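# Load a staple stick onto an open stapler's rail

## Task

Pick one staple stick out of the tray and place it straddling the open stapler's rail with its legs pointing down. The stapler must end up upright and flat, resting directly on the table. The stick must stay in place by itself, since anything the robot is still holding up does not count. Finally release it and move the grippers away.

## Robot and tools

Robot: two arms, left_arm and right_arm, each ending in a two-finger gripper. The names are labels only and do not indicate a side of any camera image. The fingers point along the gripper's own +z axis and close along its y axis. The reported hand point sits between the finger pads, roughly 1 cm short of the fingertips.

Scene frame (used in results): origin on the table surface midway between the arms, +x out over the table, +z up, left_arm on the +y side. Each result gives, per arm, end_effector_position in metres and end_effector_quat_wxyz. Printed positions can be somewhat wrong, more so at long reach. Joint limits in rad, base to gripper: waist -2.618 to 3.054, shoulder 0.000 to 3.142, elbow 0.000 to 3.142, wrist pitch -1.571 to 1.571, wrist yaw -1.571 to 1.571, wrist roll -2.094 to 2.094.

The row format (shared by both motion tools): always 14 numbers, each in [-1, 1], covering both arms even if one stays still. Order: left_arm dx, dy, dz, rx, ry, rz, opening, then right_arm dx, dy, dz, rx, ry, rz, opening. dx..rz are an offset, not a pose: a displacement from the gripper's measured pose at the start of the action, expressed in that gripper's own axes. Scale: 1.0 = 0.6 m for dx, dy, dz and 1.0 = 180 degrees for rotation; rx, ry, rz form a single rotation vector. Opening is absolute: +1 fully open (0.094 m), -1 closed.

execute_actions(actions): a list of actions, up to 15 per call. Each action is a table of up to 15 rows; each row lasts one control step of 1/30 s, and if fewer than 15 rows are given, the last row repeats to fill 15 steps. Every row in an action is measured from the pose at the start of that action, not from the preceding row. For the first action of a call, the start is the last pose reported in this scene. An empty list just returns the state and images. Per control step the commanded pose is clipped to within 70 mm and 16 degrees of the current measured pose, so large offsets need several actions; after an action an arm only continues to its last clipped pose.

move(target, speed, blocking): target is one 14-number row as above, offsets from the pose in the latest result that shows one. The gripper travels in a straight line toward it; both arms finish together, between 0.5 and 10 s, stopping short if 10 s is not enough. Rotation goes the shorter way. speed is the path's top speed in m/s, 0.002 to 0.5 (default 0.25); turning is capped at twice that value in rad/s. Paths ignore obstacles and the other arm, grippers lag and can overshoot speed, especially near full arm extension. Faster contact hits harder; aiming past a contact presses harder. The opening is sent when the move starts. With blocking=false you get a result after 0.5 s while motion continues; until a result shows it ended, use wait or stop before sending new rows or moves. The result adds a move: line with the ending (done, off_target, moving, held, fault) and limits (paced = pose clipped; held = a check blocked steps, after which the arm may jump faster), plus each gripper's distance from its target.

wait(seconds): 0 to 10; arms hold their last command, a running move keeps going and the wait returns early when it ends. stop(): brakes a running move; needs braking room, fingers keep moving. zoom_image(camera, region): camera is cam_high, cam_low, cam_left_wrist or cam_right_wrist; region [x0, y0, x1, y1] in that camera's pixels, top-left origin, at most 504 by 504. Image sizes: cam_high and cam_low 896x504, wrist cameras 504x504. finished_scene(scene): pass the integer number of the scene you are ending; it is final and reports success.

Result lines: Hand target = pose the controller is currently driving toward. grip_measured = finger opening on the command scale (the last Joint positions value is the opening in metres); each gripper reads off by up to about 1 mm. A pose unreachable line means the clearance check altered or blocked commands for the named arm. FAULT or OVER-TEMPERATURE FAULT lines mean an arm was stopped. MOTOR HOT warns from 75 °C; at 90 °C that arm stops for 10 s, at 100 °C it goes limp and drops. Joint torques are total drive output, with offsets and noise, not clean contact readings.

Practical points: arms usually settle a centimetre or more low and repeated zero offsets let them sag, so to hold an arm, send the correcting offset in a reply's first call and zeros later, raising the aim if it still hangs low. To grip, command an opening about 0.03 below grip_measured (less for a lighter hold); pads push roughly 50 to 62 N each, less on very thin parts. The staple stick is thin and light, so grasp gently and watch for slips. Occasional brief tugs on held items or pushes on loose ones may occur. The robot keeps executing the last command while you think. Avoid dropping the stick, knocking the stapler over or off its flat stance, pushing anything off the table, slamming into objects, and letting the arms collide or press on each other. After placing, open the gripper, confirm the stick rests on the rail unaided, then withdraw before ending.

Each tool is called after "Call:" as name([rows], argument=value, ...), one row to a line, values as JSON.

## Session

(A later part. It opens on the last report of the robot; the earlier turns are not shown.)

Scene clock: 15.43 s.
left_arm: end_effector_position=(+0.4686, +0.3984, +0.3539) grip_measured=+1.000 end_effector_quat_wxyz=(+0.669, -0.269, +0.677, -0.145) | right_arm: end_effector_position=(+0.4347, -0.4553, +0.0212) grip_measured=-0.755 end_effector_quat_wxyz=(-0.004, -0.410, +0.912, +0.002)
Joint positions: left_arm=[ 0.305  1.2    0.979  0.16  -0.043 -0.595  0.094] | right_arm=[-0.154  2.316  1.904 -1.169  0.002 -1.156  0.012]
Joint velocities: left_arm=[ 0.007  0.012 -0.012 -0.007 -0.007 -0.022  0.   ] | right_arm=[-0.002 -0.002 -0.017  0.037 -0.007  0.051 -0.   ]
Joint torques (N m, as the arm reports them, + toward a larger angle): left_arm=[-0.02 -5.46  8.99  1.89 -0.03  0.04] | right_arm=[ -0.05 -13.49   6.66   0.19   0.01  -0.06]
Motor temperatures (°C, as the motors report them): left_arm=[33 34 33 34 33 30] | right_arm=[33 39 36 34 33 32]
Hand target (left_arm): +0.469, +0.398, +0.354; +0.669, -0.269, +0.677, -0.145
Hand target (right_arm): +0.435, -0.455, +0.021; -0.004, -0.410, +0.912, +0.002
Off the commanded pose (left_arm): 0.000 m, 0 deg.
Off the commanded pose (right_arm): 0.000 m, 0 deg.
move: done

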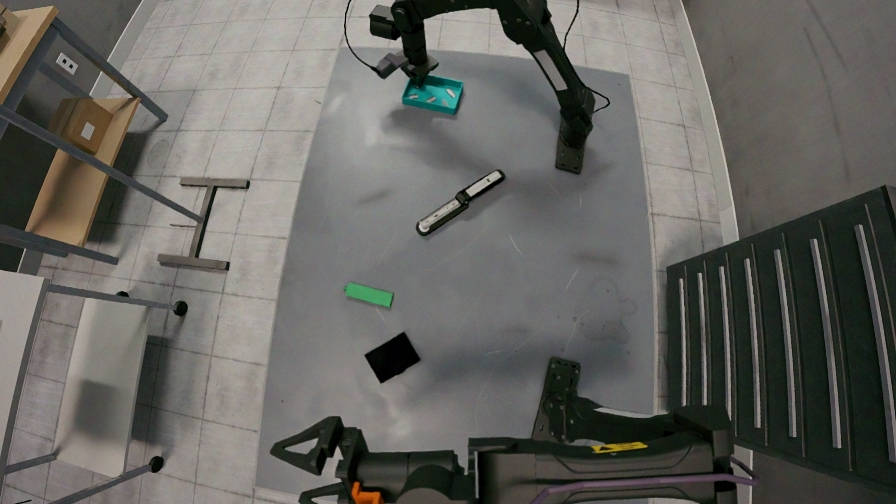

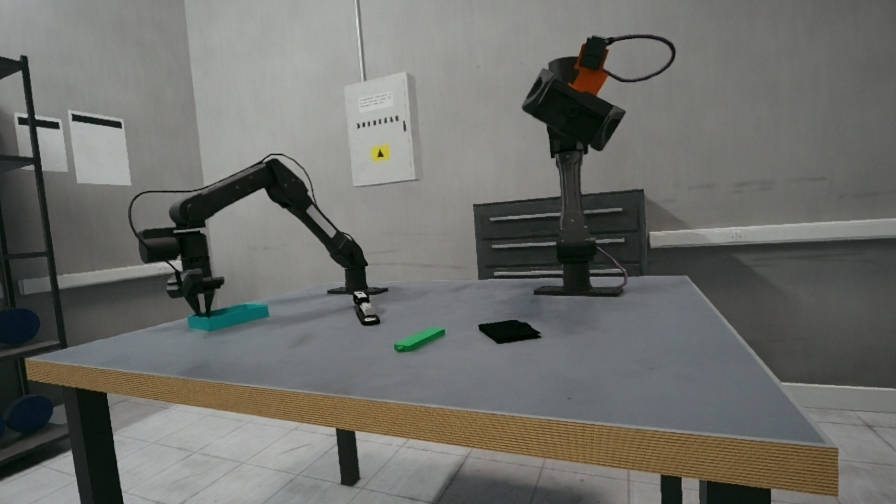

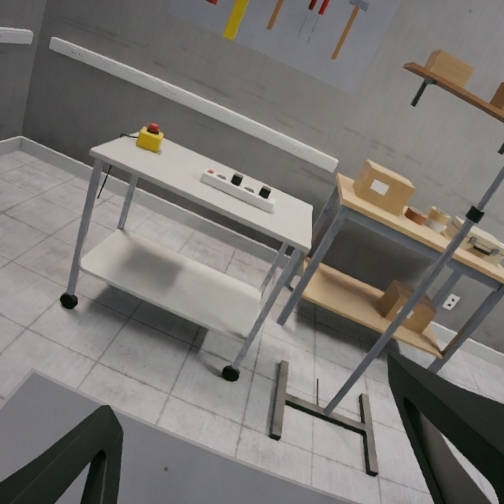

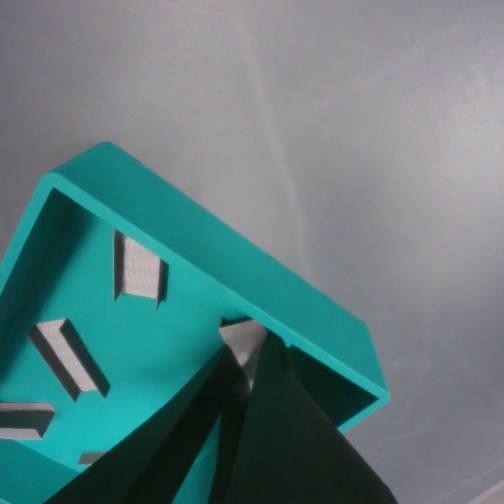

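Call:
move(target=[0,0,0,0,0,0,1,0,0,-0.12,0,0,0,-0.79], speed=0.1)

Call:
move(target=[0,0,0,0,0,0,1,-0.39,0.52,-0.02,0,0,0.055,-0.79], speed=0.25)

Scene clock: 16.97 s.
left_arm: end_effector_position=(+0.4686, +0.3984, +0.3539) grip_measured=+1.000 end_effector_quat_wxyz=(+0.669, -0.269, +0.677, -0.145) | right_arm: end_effector_position=(+0.4295, -0.4536, +0.0814) grip_measured=-0.755 end_effector_quat_wxyz=(-0.016, -0.410, +0.912, +0.013)
Joint positions: left_arm=[ 0.305  1.2    0.979  0.16  -0.043 -0.595  0.094] | right_arm=[-0.154  2.311  2.134 -1.434  0.002 -1.156  0.012]
Joint velocities: left_arm=[-0.002 -0.002 -0.017 -0.037 -0.022 -0.051  0.   ] | right_arm=[-0.002 -0.007  0.017 -0.007 -0.037 -0.007 -0.001]
Joint torques (N m, as the arm reports them, + toward a larger angle): left_arm=[-0.03 -5.34  8.85  1.82 -0.01  0.06] | right_arm=[  0.01 -14.13   9.58   0.04   0.    -0.04]
Motor temperatures (°C, as the motors report them): left_arm=[33 34 33 34 33 30] | right_arm=[33 39 37 34 33 32]
Hand target (left_arm): +0.469, +0.398, +0.354; +0.669, -0.269, +0.677, -0.145
Hand target (right_arm): +0.435, -0.455, +0.093; -0.004, -0.410, +0.912, +0.002
Off the commanded pose (left_arm): 0.000 m, 0 deg.
Off the commanded pose (right_arm): 0.013 m, 2 deg.
move: off_target (right_arm)

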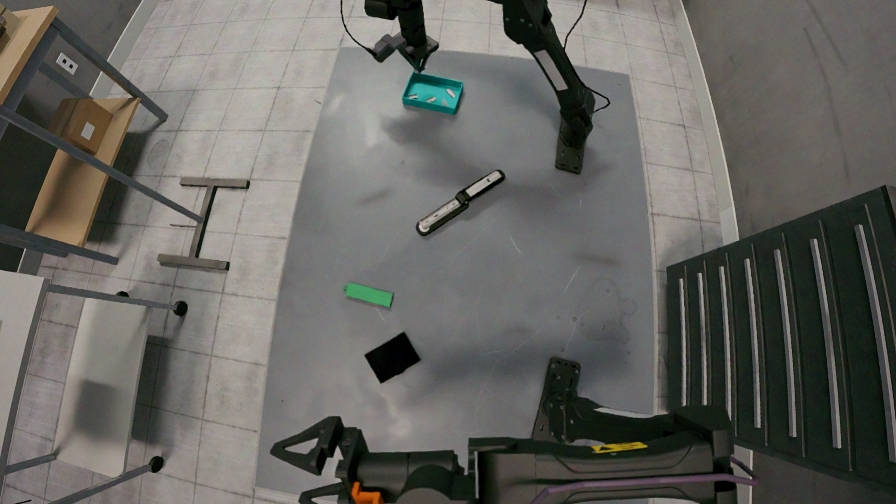

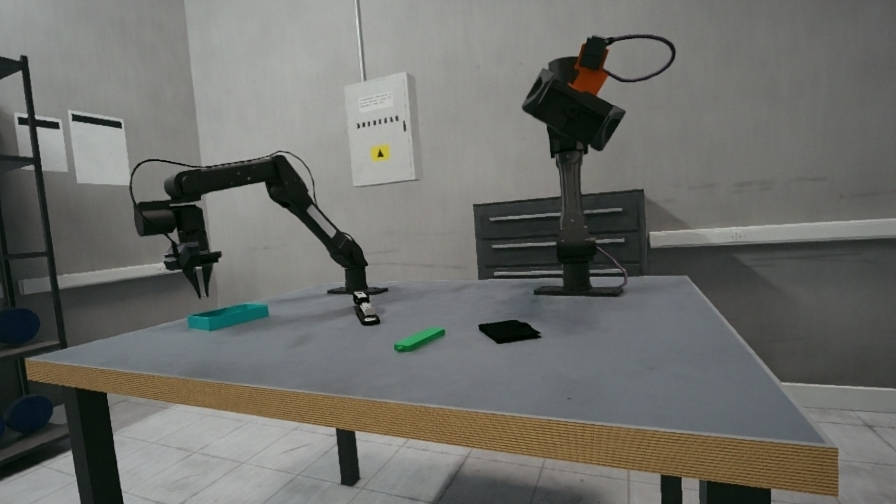

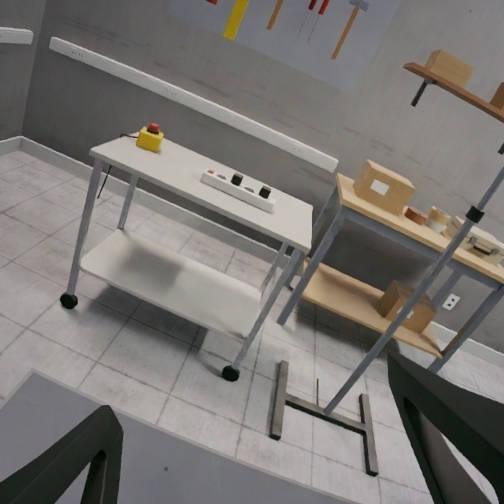

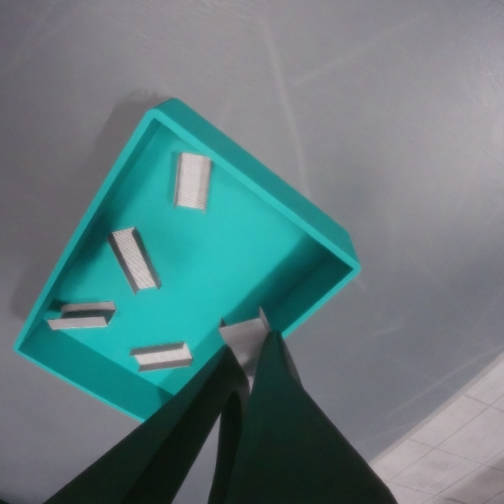

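Scene clock: 19.17 s.
left_arm: end_effector_position=(+0.4686, +0.3984, +0.3539) grip_measured=+1.000 end_effector_quat_wxyz=(+0.669, -0.269, +0.677, -0.145) | right_arm: end_effector_position=(+0.3465, -0.0716, +0.0942) grip_measured=-0.755 end_effector_quat_wxyz=(-0.026, -0.336, +0.941, +0.009)
Joint positions: left_arm=[ 0.305  1.2    0.979  0.16  -0.043 -0.595  0.094] | right_arm=[ 0.777  2.207  2.011 -1.42  -0.032 -0.066  0.012]
Joint velocities: left_arm=[-0.002 -0.027 -0.007  0.007 -0.037 -0.007  0.   ] | right_arm=[-0.017 -0.002  0.002 -0.037  0.007  0.066  0.   ]
Joint torques (N m, as the arm reports them, + toward a larger angle): left_arm=[-0.06 -5.29  8.96  1.85  0.03  0.03] | right_arm=[ -0.37 -12.13   9.57   0.07  -0.04   0.02]
Motor temperatures (°C, as the motors report them): left_arm=[33 34 33 35 33 30] | right_arm=[33 40 37 34 33 32]
Hand target (left_arm): +0.469, +0.398, +0.354; +0.669, -0.269, +0.677, -0.145
Hand target (right_arm): +0.353, -0.070, +0.100; -0.017, -0.330, +0.944, +0.013
Off the commanded pose (left_arm): 0.000 m, 0 deg.
Off the commanded pose (right_arm): 0.008 m, 1 deg.
move: done

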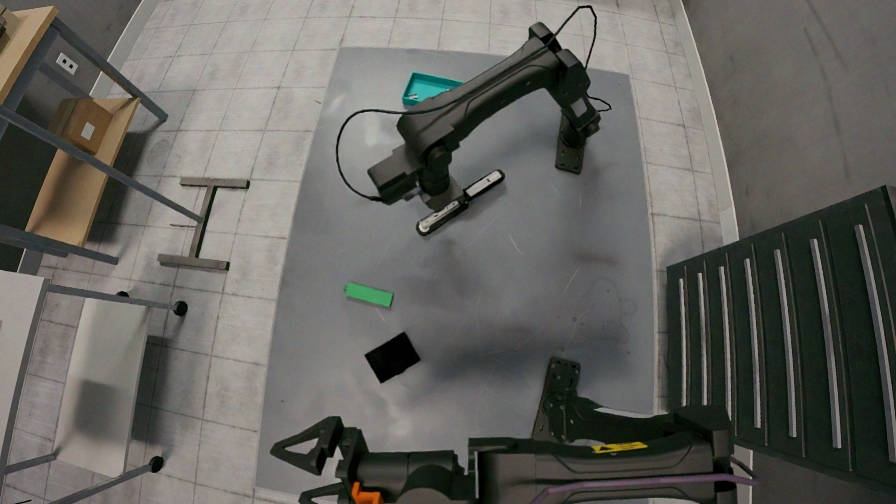

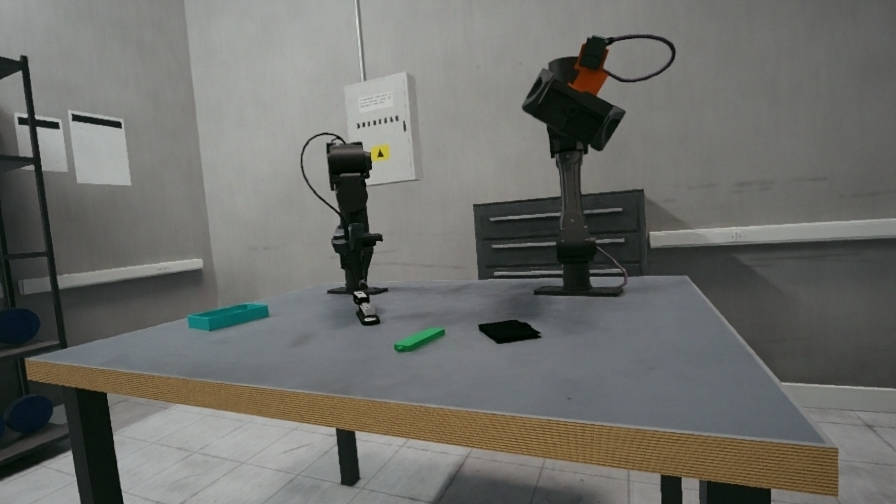

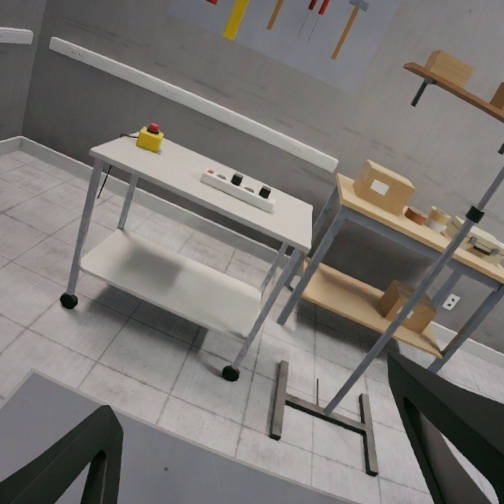

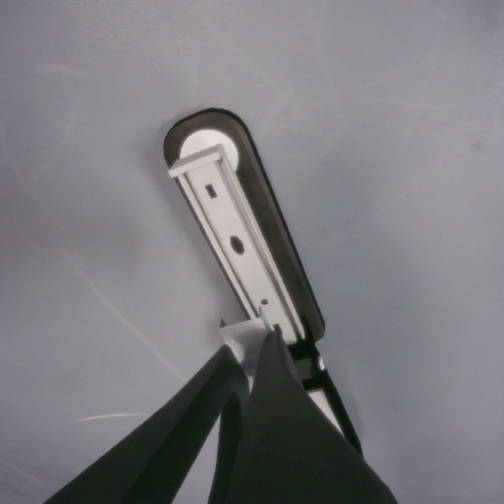

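Call:
move(target=[0,0,0,0,0,0,1,-0.02,0,0.068,0.011,-0.012,0,-0.79], speed=0.05)

Call:
zoom_image(camera="cam_right_wrist", region=[130,160,350,400])

Scene clock: 20.67 s.
left_arm: end_effector_position=(+0.4686, +0.3984, +0.3539) grip_measured=+1.000 end_effector_quat_wxyz=(+0.669, -0.269, +0.677, -0.145) | right_arm: end_effector_position=(+0.3570, -0.0632, +0.0602) grip_measured=-0.755 end_effector_quat_wxyz=(+0.002, -0.335, +0.942, +0.008)
Joint positions: left_arm=[ 0.305  1.2    0.979  0.16  -0.043 -0.595  0.094] | right_arm=[ 0.786  2.211  1.885 -1.236 -0.015 -0.054  0.012]
Joint velocities: left_arm=[-0.002 -0.012 -0.007 -0.022  0.022  0.022  0.   ] | right_arm=[-0.012  0.012  0.012  0.037 -0.066 -0.022 -0.   ]
Joint torques (N m, as the arm reports them, + toward a larger angle): left_arm=[-0.2  -5.43  9.04  1.88 -0.03  0.05] | right_arm=[  0.73 -12.42   5.24   0.31   0.14   0.01]
Motor temperatures (°C, as the motors report them): left_arm=[33 34 34 35 33 30] | right_arm=[33 40 37 34 33 32]
Hand target (left_arm): +0.469, +0.398, +0.354; +0.669, -0.269, +0.677, -0.145
Hand target (right_arm): +0.354, -0.064, +0.053; -0.002, -0.337, +0.942, -0.001
Off the commanded pose (left_arm): 0.000 m, 0 deg.
Off the commanded pose (right_arm): 0.008 m, 1 deg.
move: done

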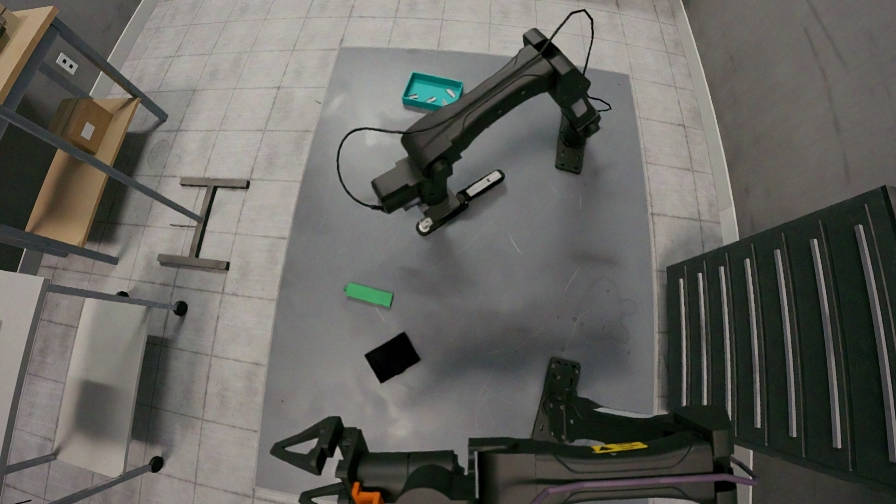

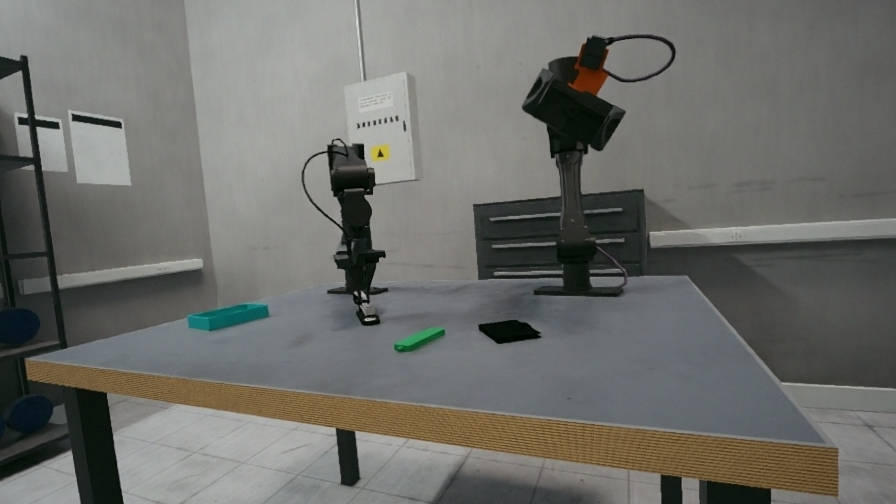

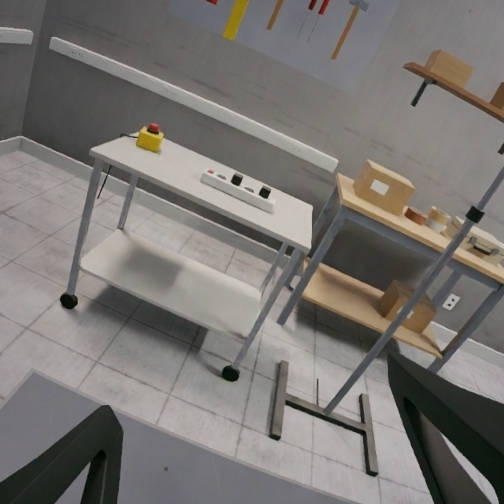

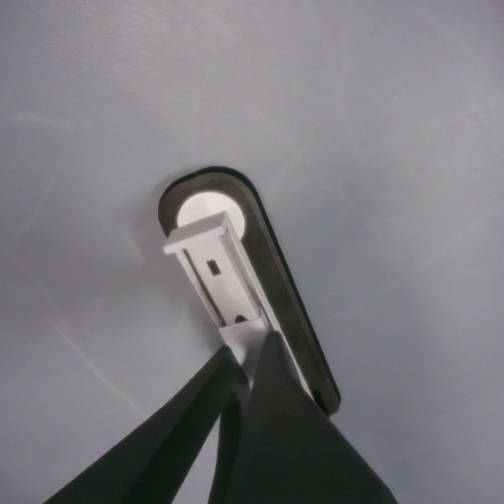

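Region (130, 160, 350, 400) of cam_right_wrist's 504x504 image, scaled by 2.100, with more detail than that image has; it fills the left 462 columns of this view, and the rest is white.

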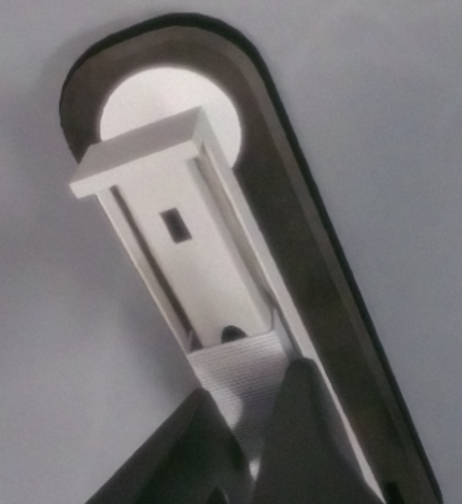

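Call:
move(target=[0,0,0,0,0,0,1,0.004,0,0.024,0,0.0105,-0.017,-0.79], speed=0.02)

Call:
zoom_image(camera="cam_right_wrist", region=[150,210,330,400])

Scene clock: 22.57 s.
left_arm: end_effector_position=(+0.4686, +0.3984, +0.3539) grip_measured=+1.000 end_effector_quat_wxyz=(+0.669, -0.269, +0.677, -0.145) | right_arm: end_effector_position=(+0.3557, -0.0641, +0.0491) grip_measured=-0.755 end_effector_quat_wxyz=(-0.011, -0.357, +0.934, +0.005)
Joint positions: left_arm=[ 0.305  1.2    0.979  0.16  -0.043 -0.595  0.094] | right_arm=[ 0.786  2.238  1.885 -1.235 -0.015 -0.1    0.012]
Joint velocities: left_arm=[ 0.007  0.002 -0.012  0.007 -0.007 -0.007  0.   ] | right_arm=[ 0.012 -0.002 -0.027 -0.066  0.007 -0.066 -0.001]
Joint torques (N m, as the arm reports them, + toward a larger angle): left_arm=[ 0.08 -5.34  8.78  1.86  0.04  0.  ] | right_arm=[  0.1  -12.42   6.61   0.19   0.03  -0.09]
Motor temperatures (°C, as the motors report them): left_arm=[33 34 34 35 33 30] | right_arm=[33 40 37 34 33 32]
Hand target (left_arm): +0.469, +0.398, +0.354; +0.669, -0.269, +0.677, -0.145
Hand target (right_arm): +0.355, -0.064, +0.046; -0.014, -0.360, +0.933, +0.003
Off the commanded pose (left_arm): 0.000 m, 0 deg.
Off the commanded pose (right_arm): 0.003 m, 1 deg.
move: done

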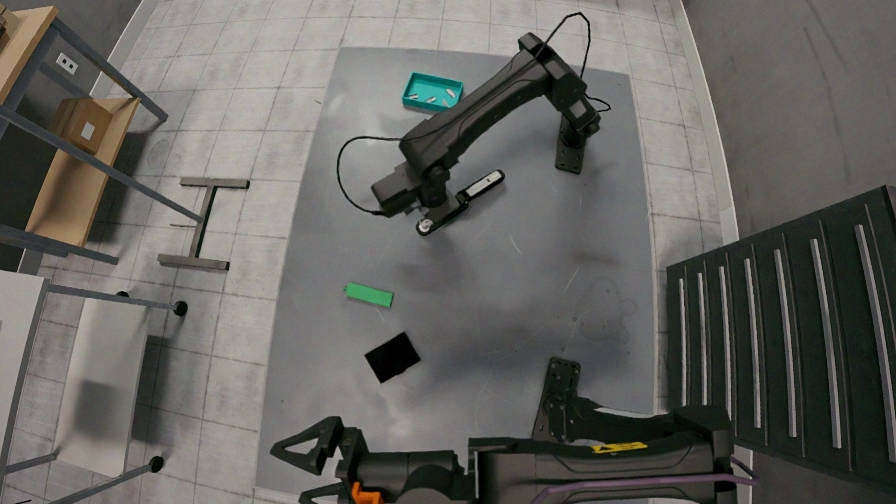

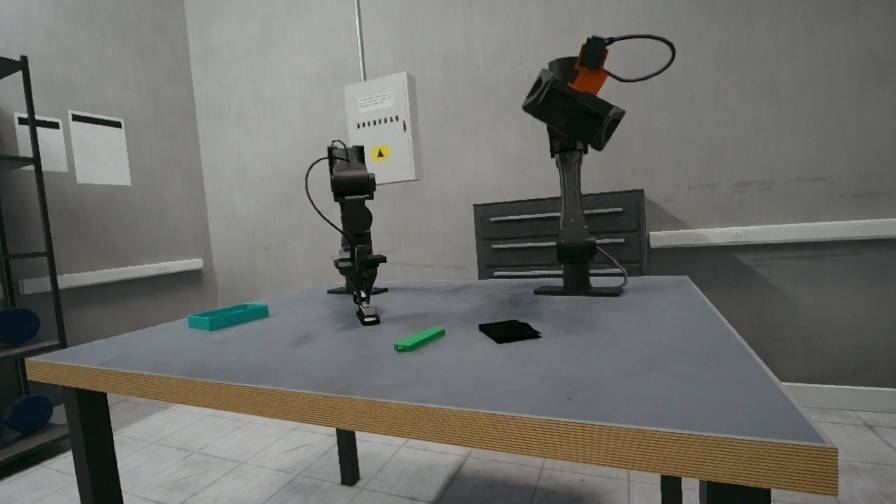

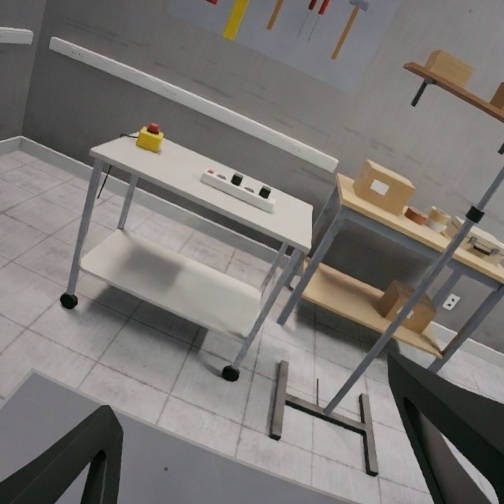

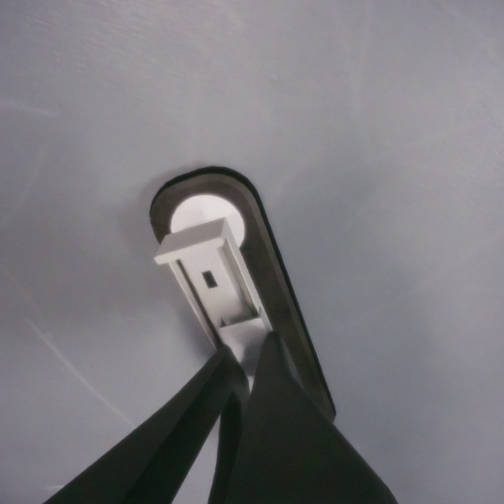

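Region (150, 210, 330, 400) of cam_right_wrist's 504x504 image, scaled by 2.653, with more detail than that image has; it fills the left 477 columns of this view, and the rest is white.

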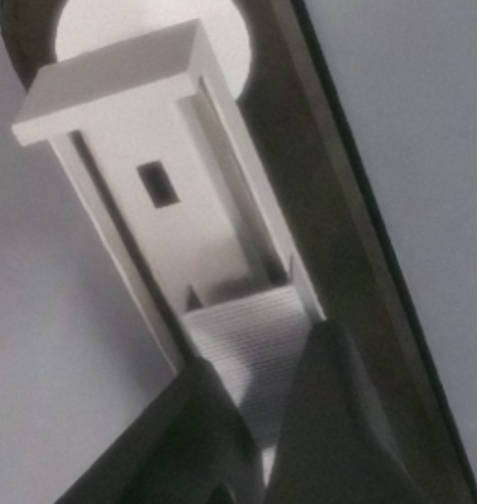

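Call:
move(target=[0,0,0,0,0,0,1,0,0.0105,0,-0.0105,0,0,-0.79], speed=0.015)

Call:
zoom_image(camera="cam_right_wrist", region=[150,210,330,400])

Scene clock: 24.00 s.
left_arm: end_effector_position=(+0.4686, +0.3984, +0.3539) grip_measured=+1.000 end_effector_quat_wxyz=(+0.669, -0.269, +0.677, -0.145) | right_arm: end_effector_position=(+0.3535, -0.0611, +0.0492) grip_measured=-0.755 end_effector_quat_wxyz=(-0.013, -0.357, +0.934, +0.015)
Joint positions: left_arm=[ 0.305  1.2    0.979  0.16  -0.043 -0.595  0.094] | right_arm=[ 0.786  2.238  1.885 -1.235 -0.035 -0.1    0.012]
Joint velocities: left_arm=[-0.007  0.012  0.022  0.051 -0.007 -0.095  0.   ] | right_arm=[-0.002  0.007  0.012  0.037 -0.022 -0.066 -0.   ]
Joint torques (N m, as the arm reports them, + toward a larger angle): left_arm=[ 0.08 -5.45  9.01  1.87  0.03  0.06] | right_arm=[  0.04 -13.13   6.88   0.13  -0.09  -0.03]
Motor temperatures (°C, as the motors report them): left_arm=[33 34 34 35 33 30] | right_arm=[33 40 37 34 33 32]
Hand target (left_arm): +0.469, +0.398, +0.354; +0.669, -0.269, +0.677, -0.145
Hand target (right_arm): +0.352, -0.059, +0.049; -0.016, -0.356, +0.934, +0.020
Off the commanded pose (left_arm): 0.000 m, 0 deg.
Off the commanded pose (right_arm): 0.003 m, 1 deg.
move: done

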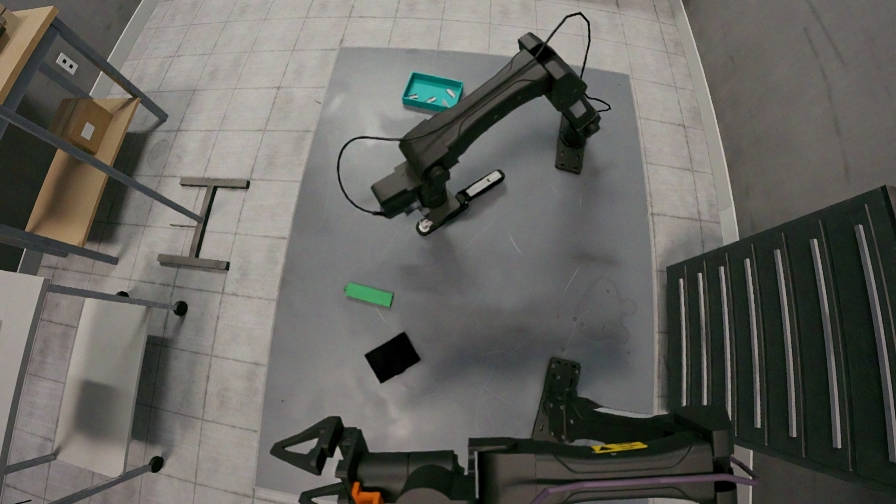

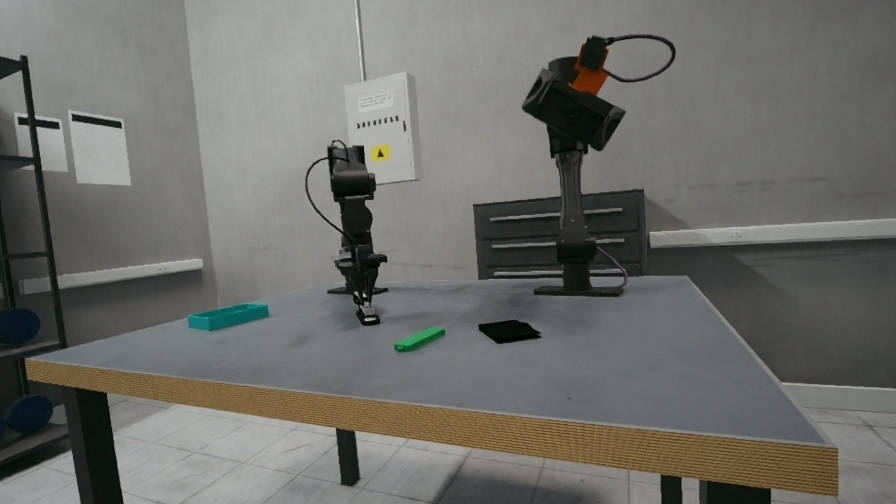

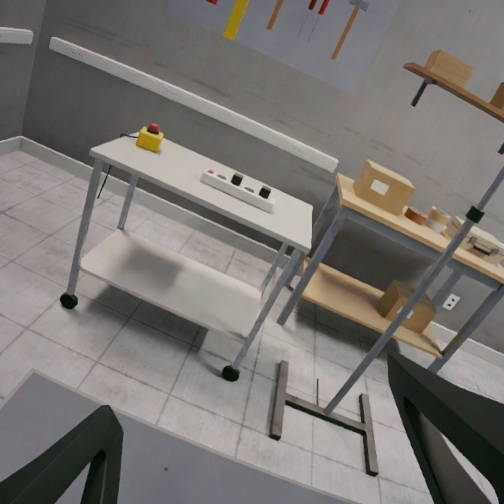

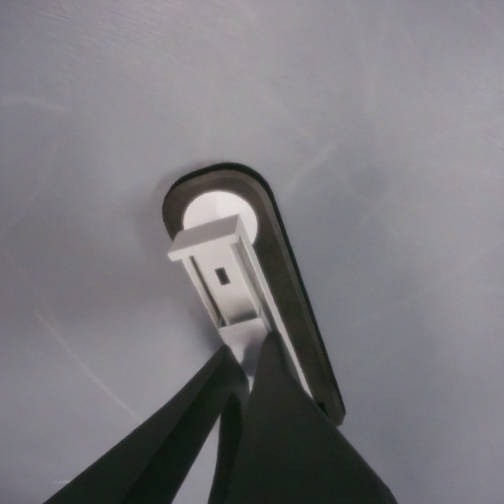

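Region (150, 210, 330, 400) of cam_right_wrist's 504x504 image, scaled by 2.653, with more detail than that image has; it fills the left 477 columns of this view, and the rest is white.

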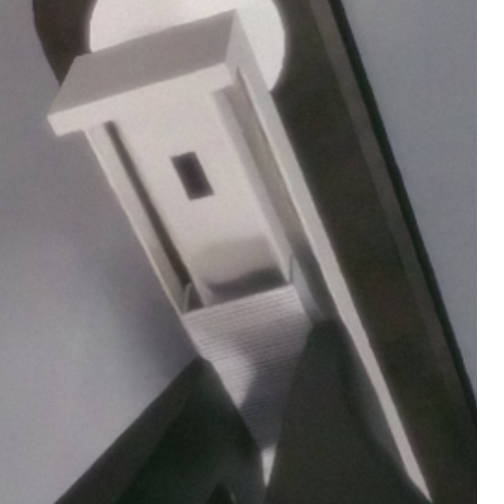

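Close; try descent.

Call:
move(target=[0,0,0,0,0,0,1,0.003,0,0.016,0,0.007,0,-0.79], speed=0.012)

Call:
zoom_image(camera="cam_right_wrist", region=[150,210,330,400])

Scene clock: 25.23 s.
left_arm: end_effector_position=(+0.4686, +0.3984, +0.3539) grip_measured=+1.000 end_effector_quat_wxyz=(+0.669, -0.269, +0.677, -0.145) | right_arm: end_effector_position=(+0.3530, -0.0615, +0.0453) grip_measured=-0.755 end_effector_quat_wxyz=(-0.018, -0.357, +0.934, +0.014)
Joint positions: left_arm=[ 0.305  1.2    0.979  0.16  -0.043 -0.595  0.094] | right_arm=[ 0.786  2.248  1.885 -1.235 -0.036 -0.1    0.012]
Joint velocities: left_arm=[ 0.002 -0.017 -0.022 -0.022  0.022  0.007  0.   ] | right_arm=[-0.007 -0.002  0.022 -0.139 -0.066 -0.037 -0.001]
Joint torques (N m, as the arm reports them, + toward a larger angle): left_arm=[-0.02 -5.28  8.85  1.86  0.   -0.03] | right_arm=[ -0.01 -12.03   6.41   0.21   0.01  -0.07]
Motor temperatures (°C, as the motors report them): left_arm=[33 34 34 35 33 30] | right_arm=[33 41 37 34 33 32]
Hand target (left_arm): +0.469, +0.398, +0.354; +0.669, -0.269, +0.677, -0.145
Hand target (right_arm): +0.352, -0.062, +0.040; -0.023, -0.357, +0.934, +0.011
Off the commanded pose (left_arm): 0.000 m, 0 deg.
Off the commanded pose (right_arm): 0.006 m, 1 deg.
move: done

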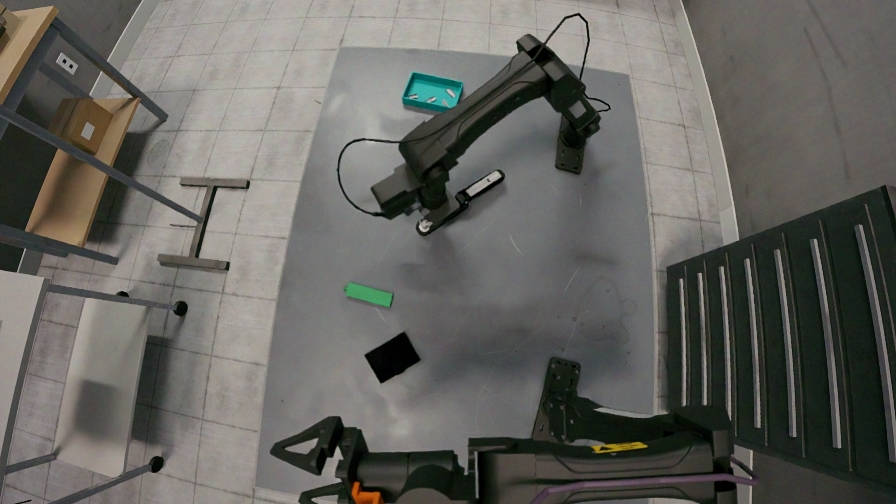

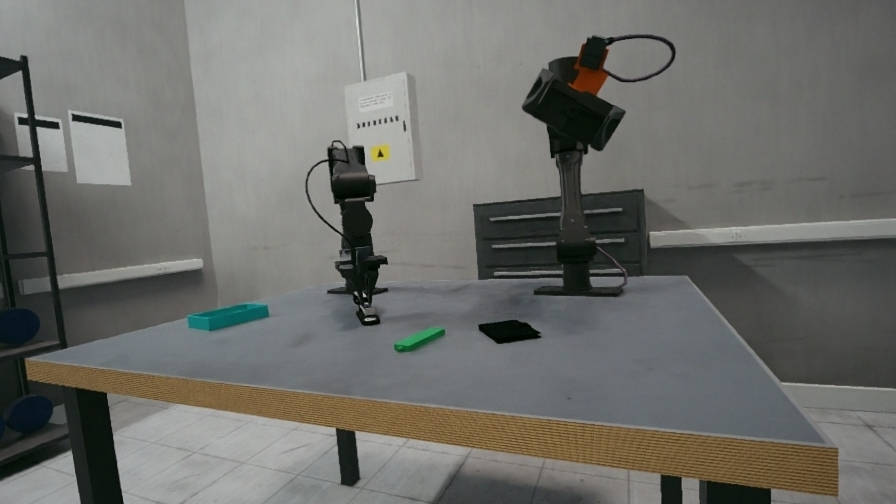

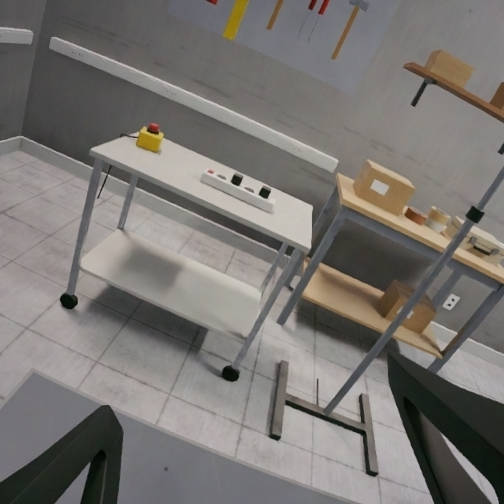

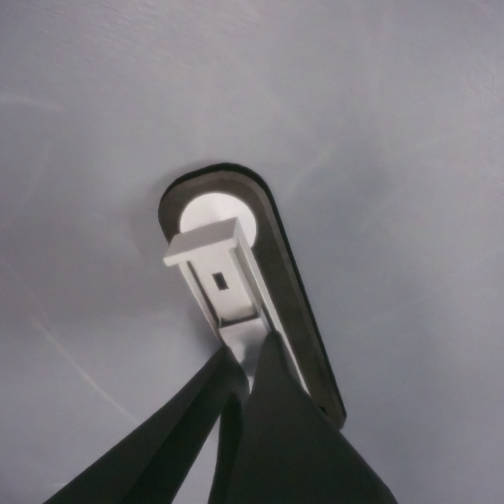

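Region (150, 210, 330, 400) of cam_right_wrist's 504x504 image, scaled by 2.653, with more detail than that image has; it fills the left 477 columns of this view, and the rest is white.

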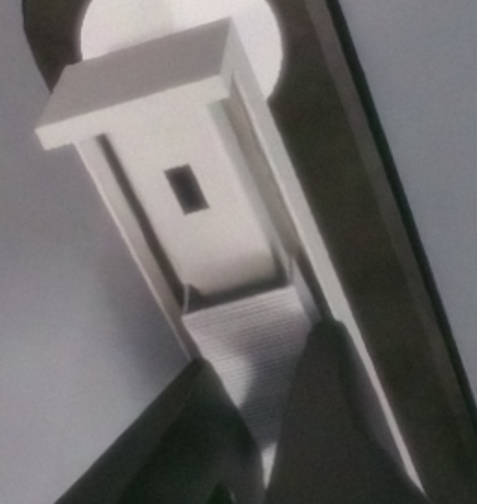

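Looks astride. Release.

Call:
move(target=[0,0,0,0,0,0,1,0,0,0,0,0,0,-0.3])

Call:
zoom_image(camera="cam_right_wrist", region=[150,210,350,440])

Scene clock: 26.10 s.
left_arm: end_effector_position=(+0.4686, +0.3984, +0.3539) grip_measured=+1.000 end_effector_quat_wxyz=(+0.669, -0.269, +0.677, -0.145) | right_arm: end_effector_position=(+0.3529, -0.0615, +0.0453) grip_measured=-0.303 end_effector_quat_wxyz=(-0.018, -0.357, +0.934, +0.014)
Joint positions: left_arm=[ 0.305  1.2    0.979  0.16  -0.043 -0.595  0.094] | right_arm=[ 0.786  2.248  1.885 -1.236 -0.036 -0.1    0.033]
Joint velocities: left_arm=[-0.007  0.007 -0.032 -0.022 -0.007 -0.022  0.   ] | right_arm=[ 0.012  0.007 -0.007 -0.007  0.007  0.022 -0.001]
Joint torques (N m, as the arm reports them, + toward a larger angle): left_arm=[ 0.06 -5.33  8.96  1.86  0.02 -0.01] | right_arm=[ -0.16 -12.93   7.09   0.15  -0.03  -0.03]
Motor temperatures (°C, as the motors report them): left_arm=[33 34 34 35 33 30] | right_arm=[33 41 37 34 33 32]
Hand target (left_arm): +0.469, +0.398, +0.354; +0.669, -0.269, +0.677, -0.145
Hand target (right_arm): +0.353, -0.062, +0.045; -0.018, -0.357, +0.934, +0.014
Off the commanded pose (left_arm): 0.000 m, 0 deg.
Off the commanded pose (right_arm): 0.000 m, 0 deg.
move: done

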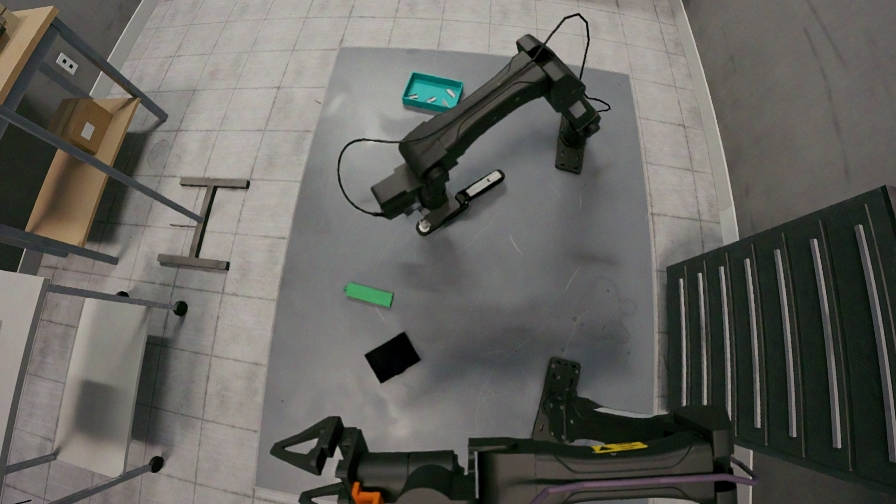

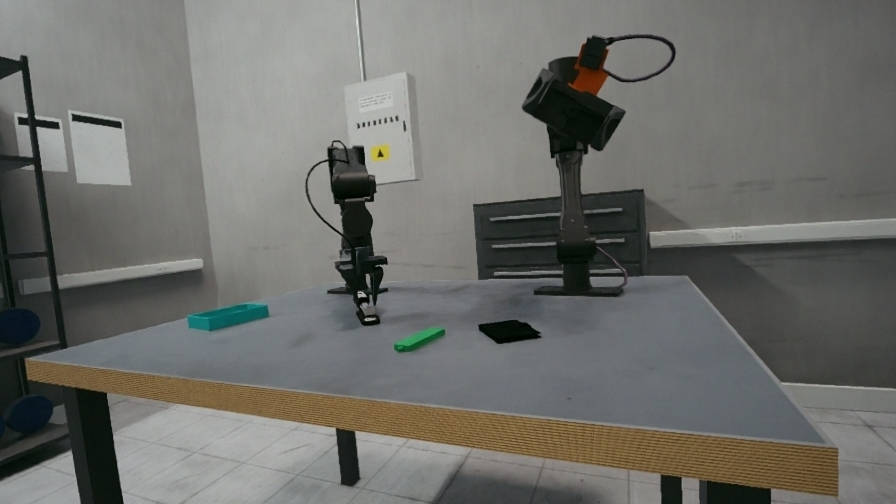

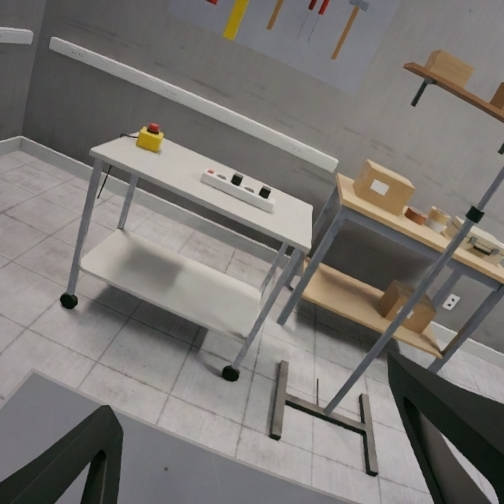

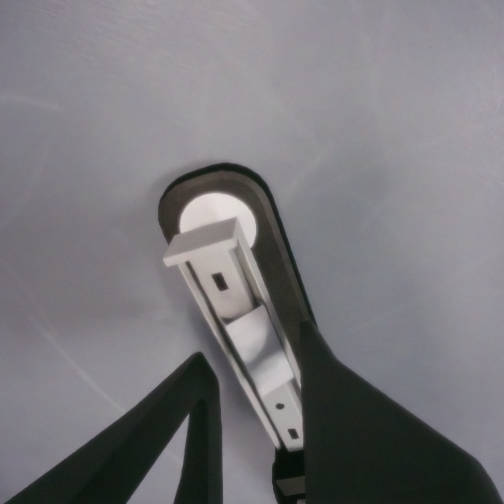

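Region (150, 210, 350, 440) of cam_right_wrist's 504x504 image, scaled by 2.191, with more detail than that image has; it fills the left 438 columns of this view, and the rest is white.

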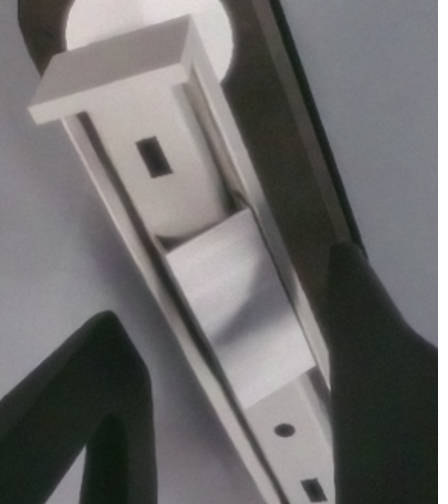

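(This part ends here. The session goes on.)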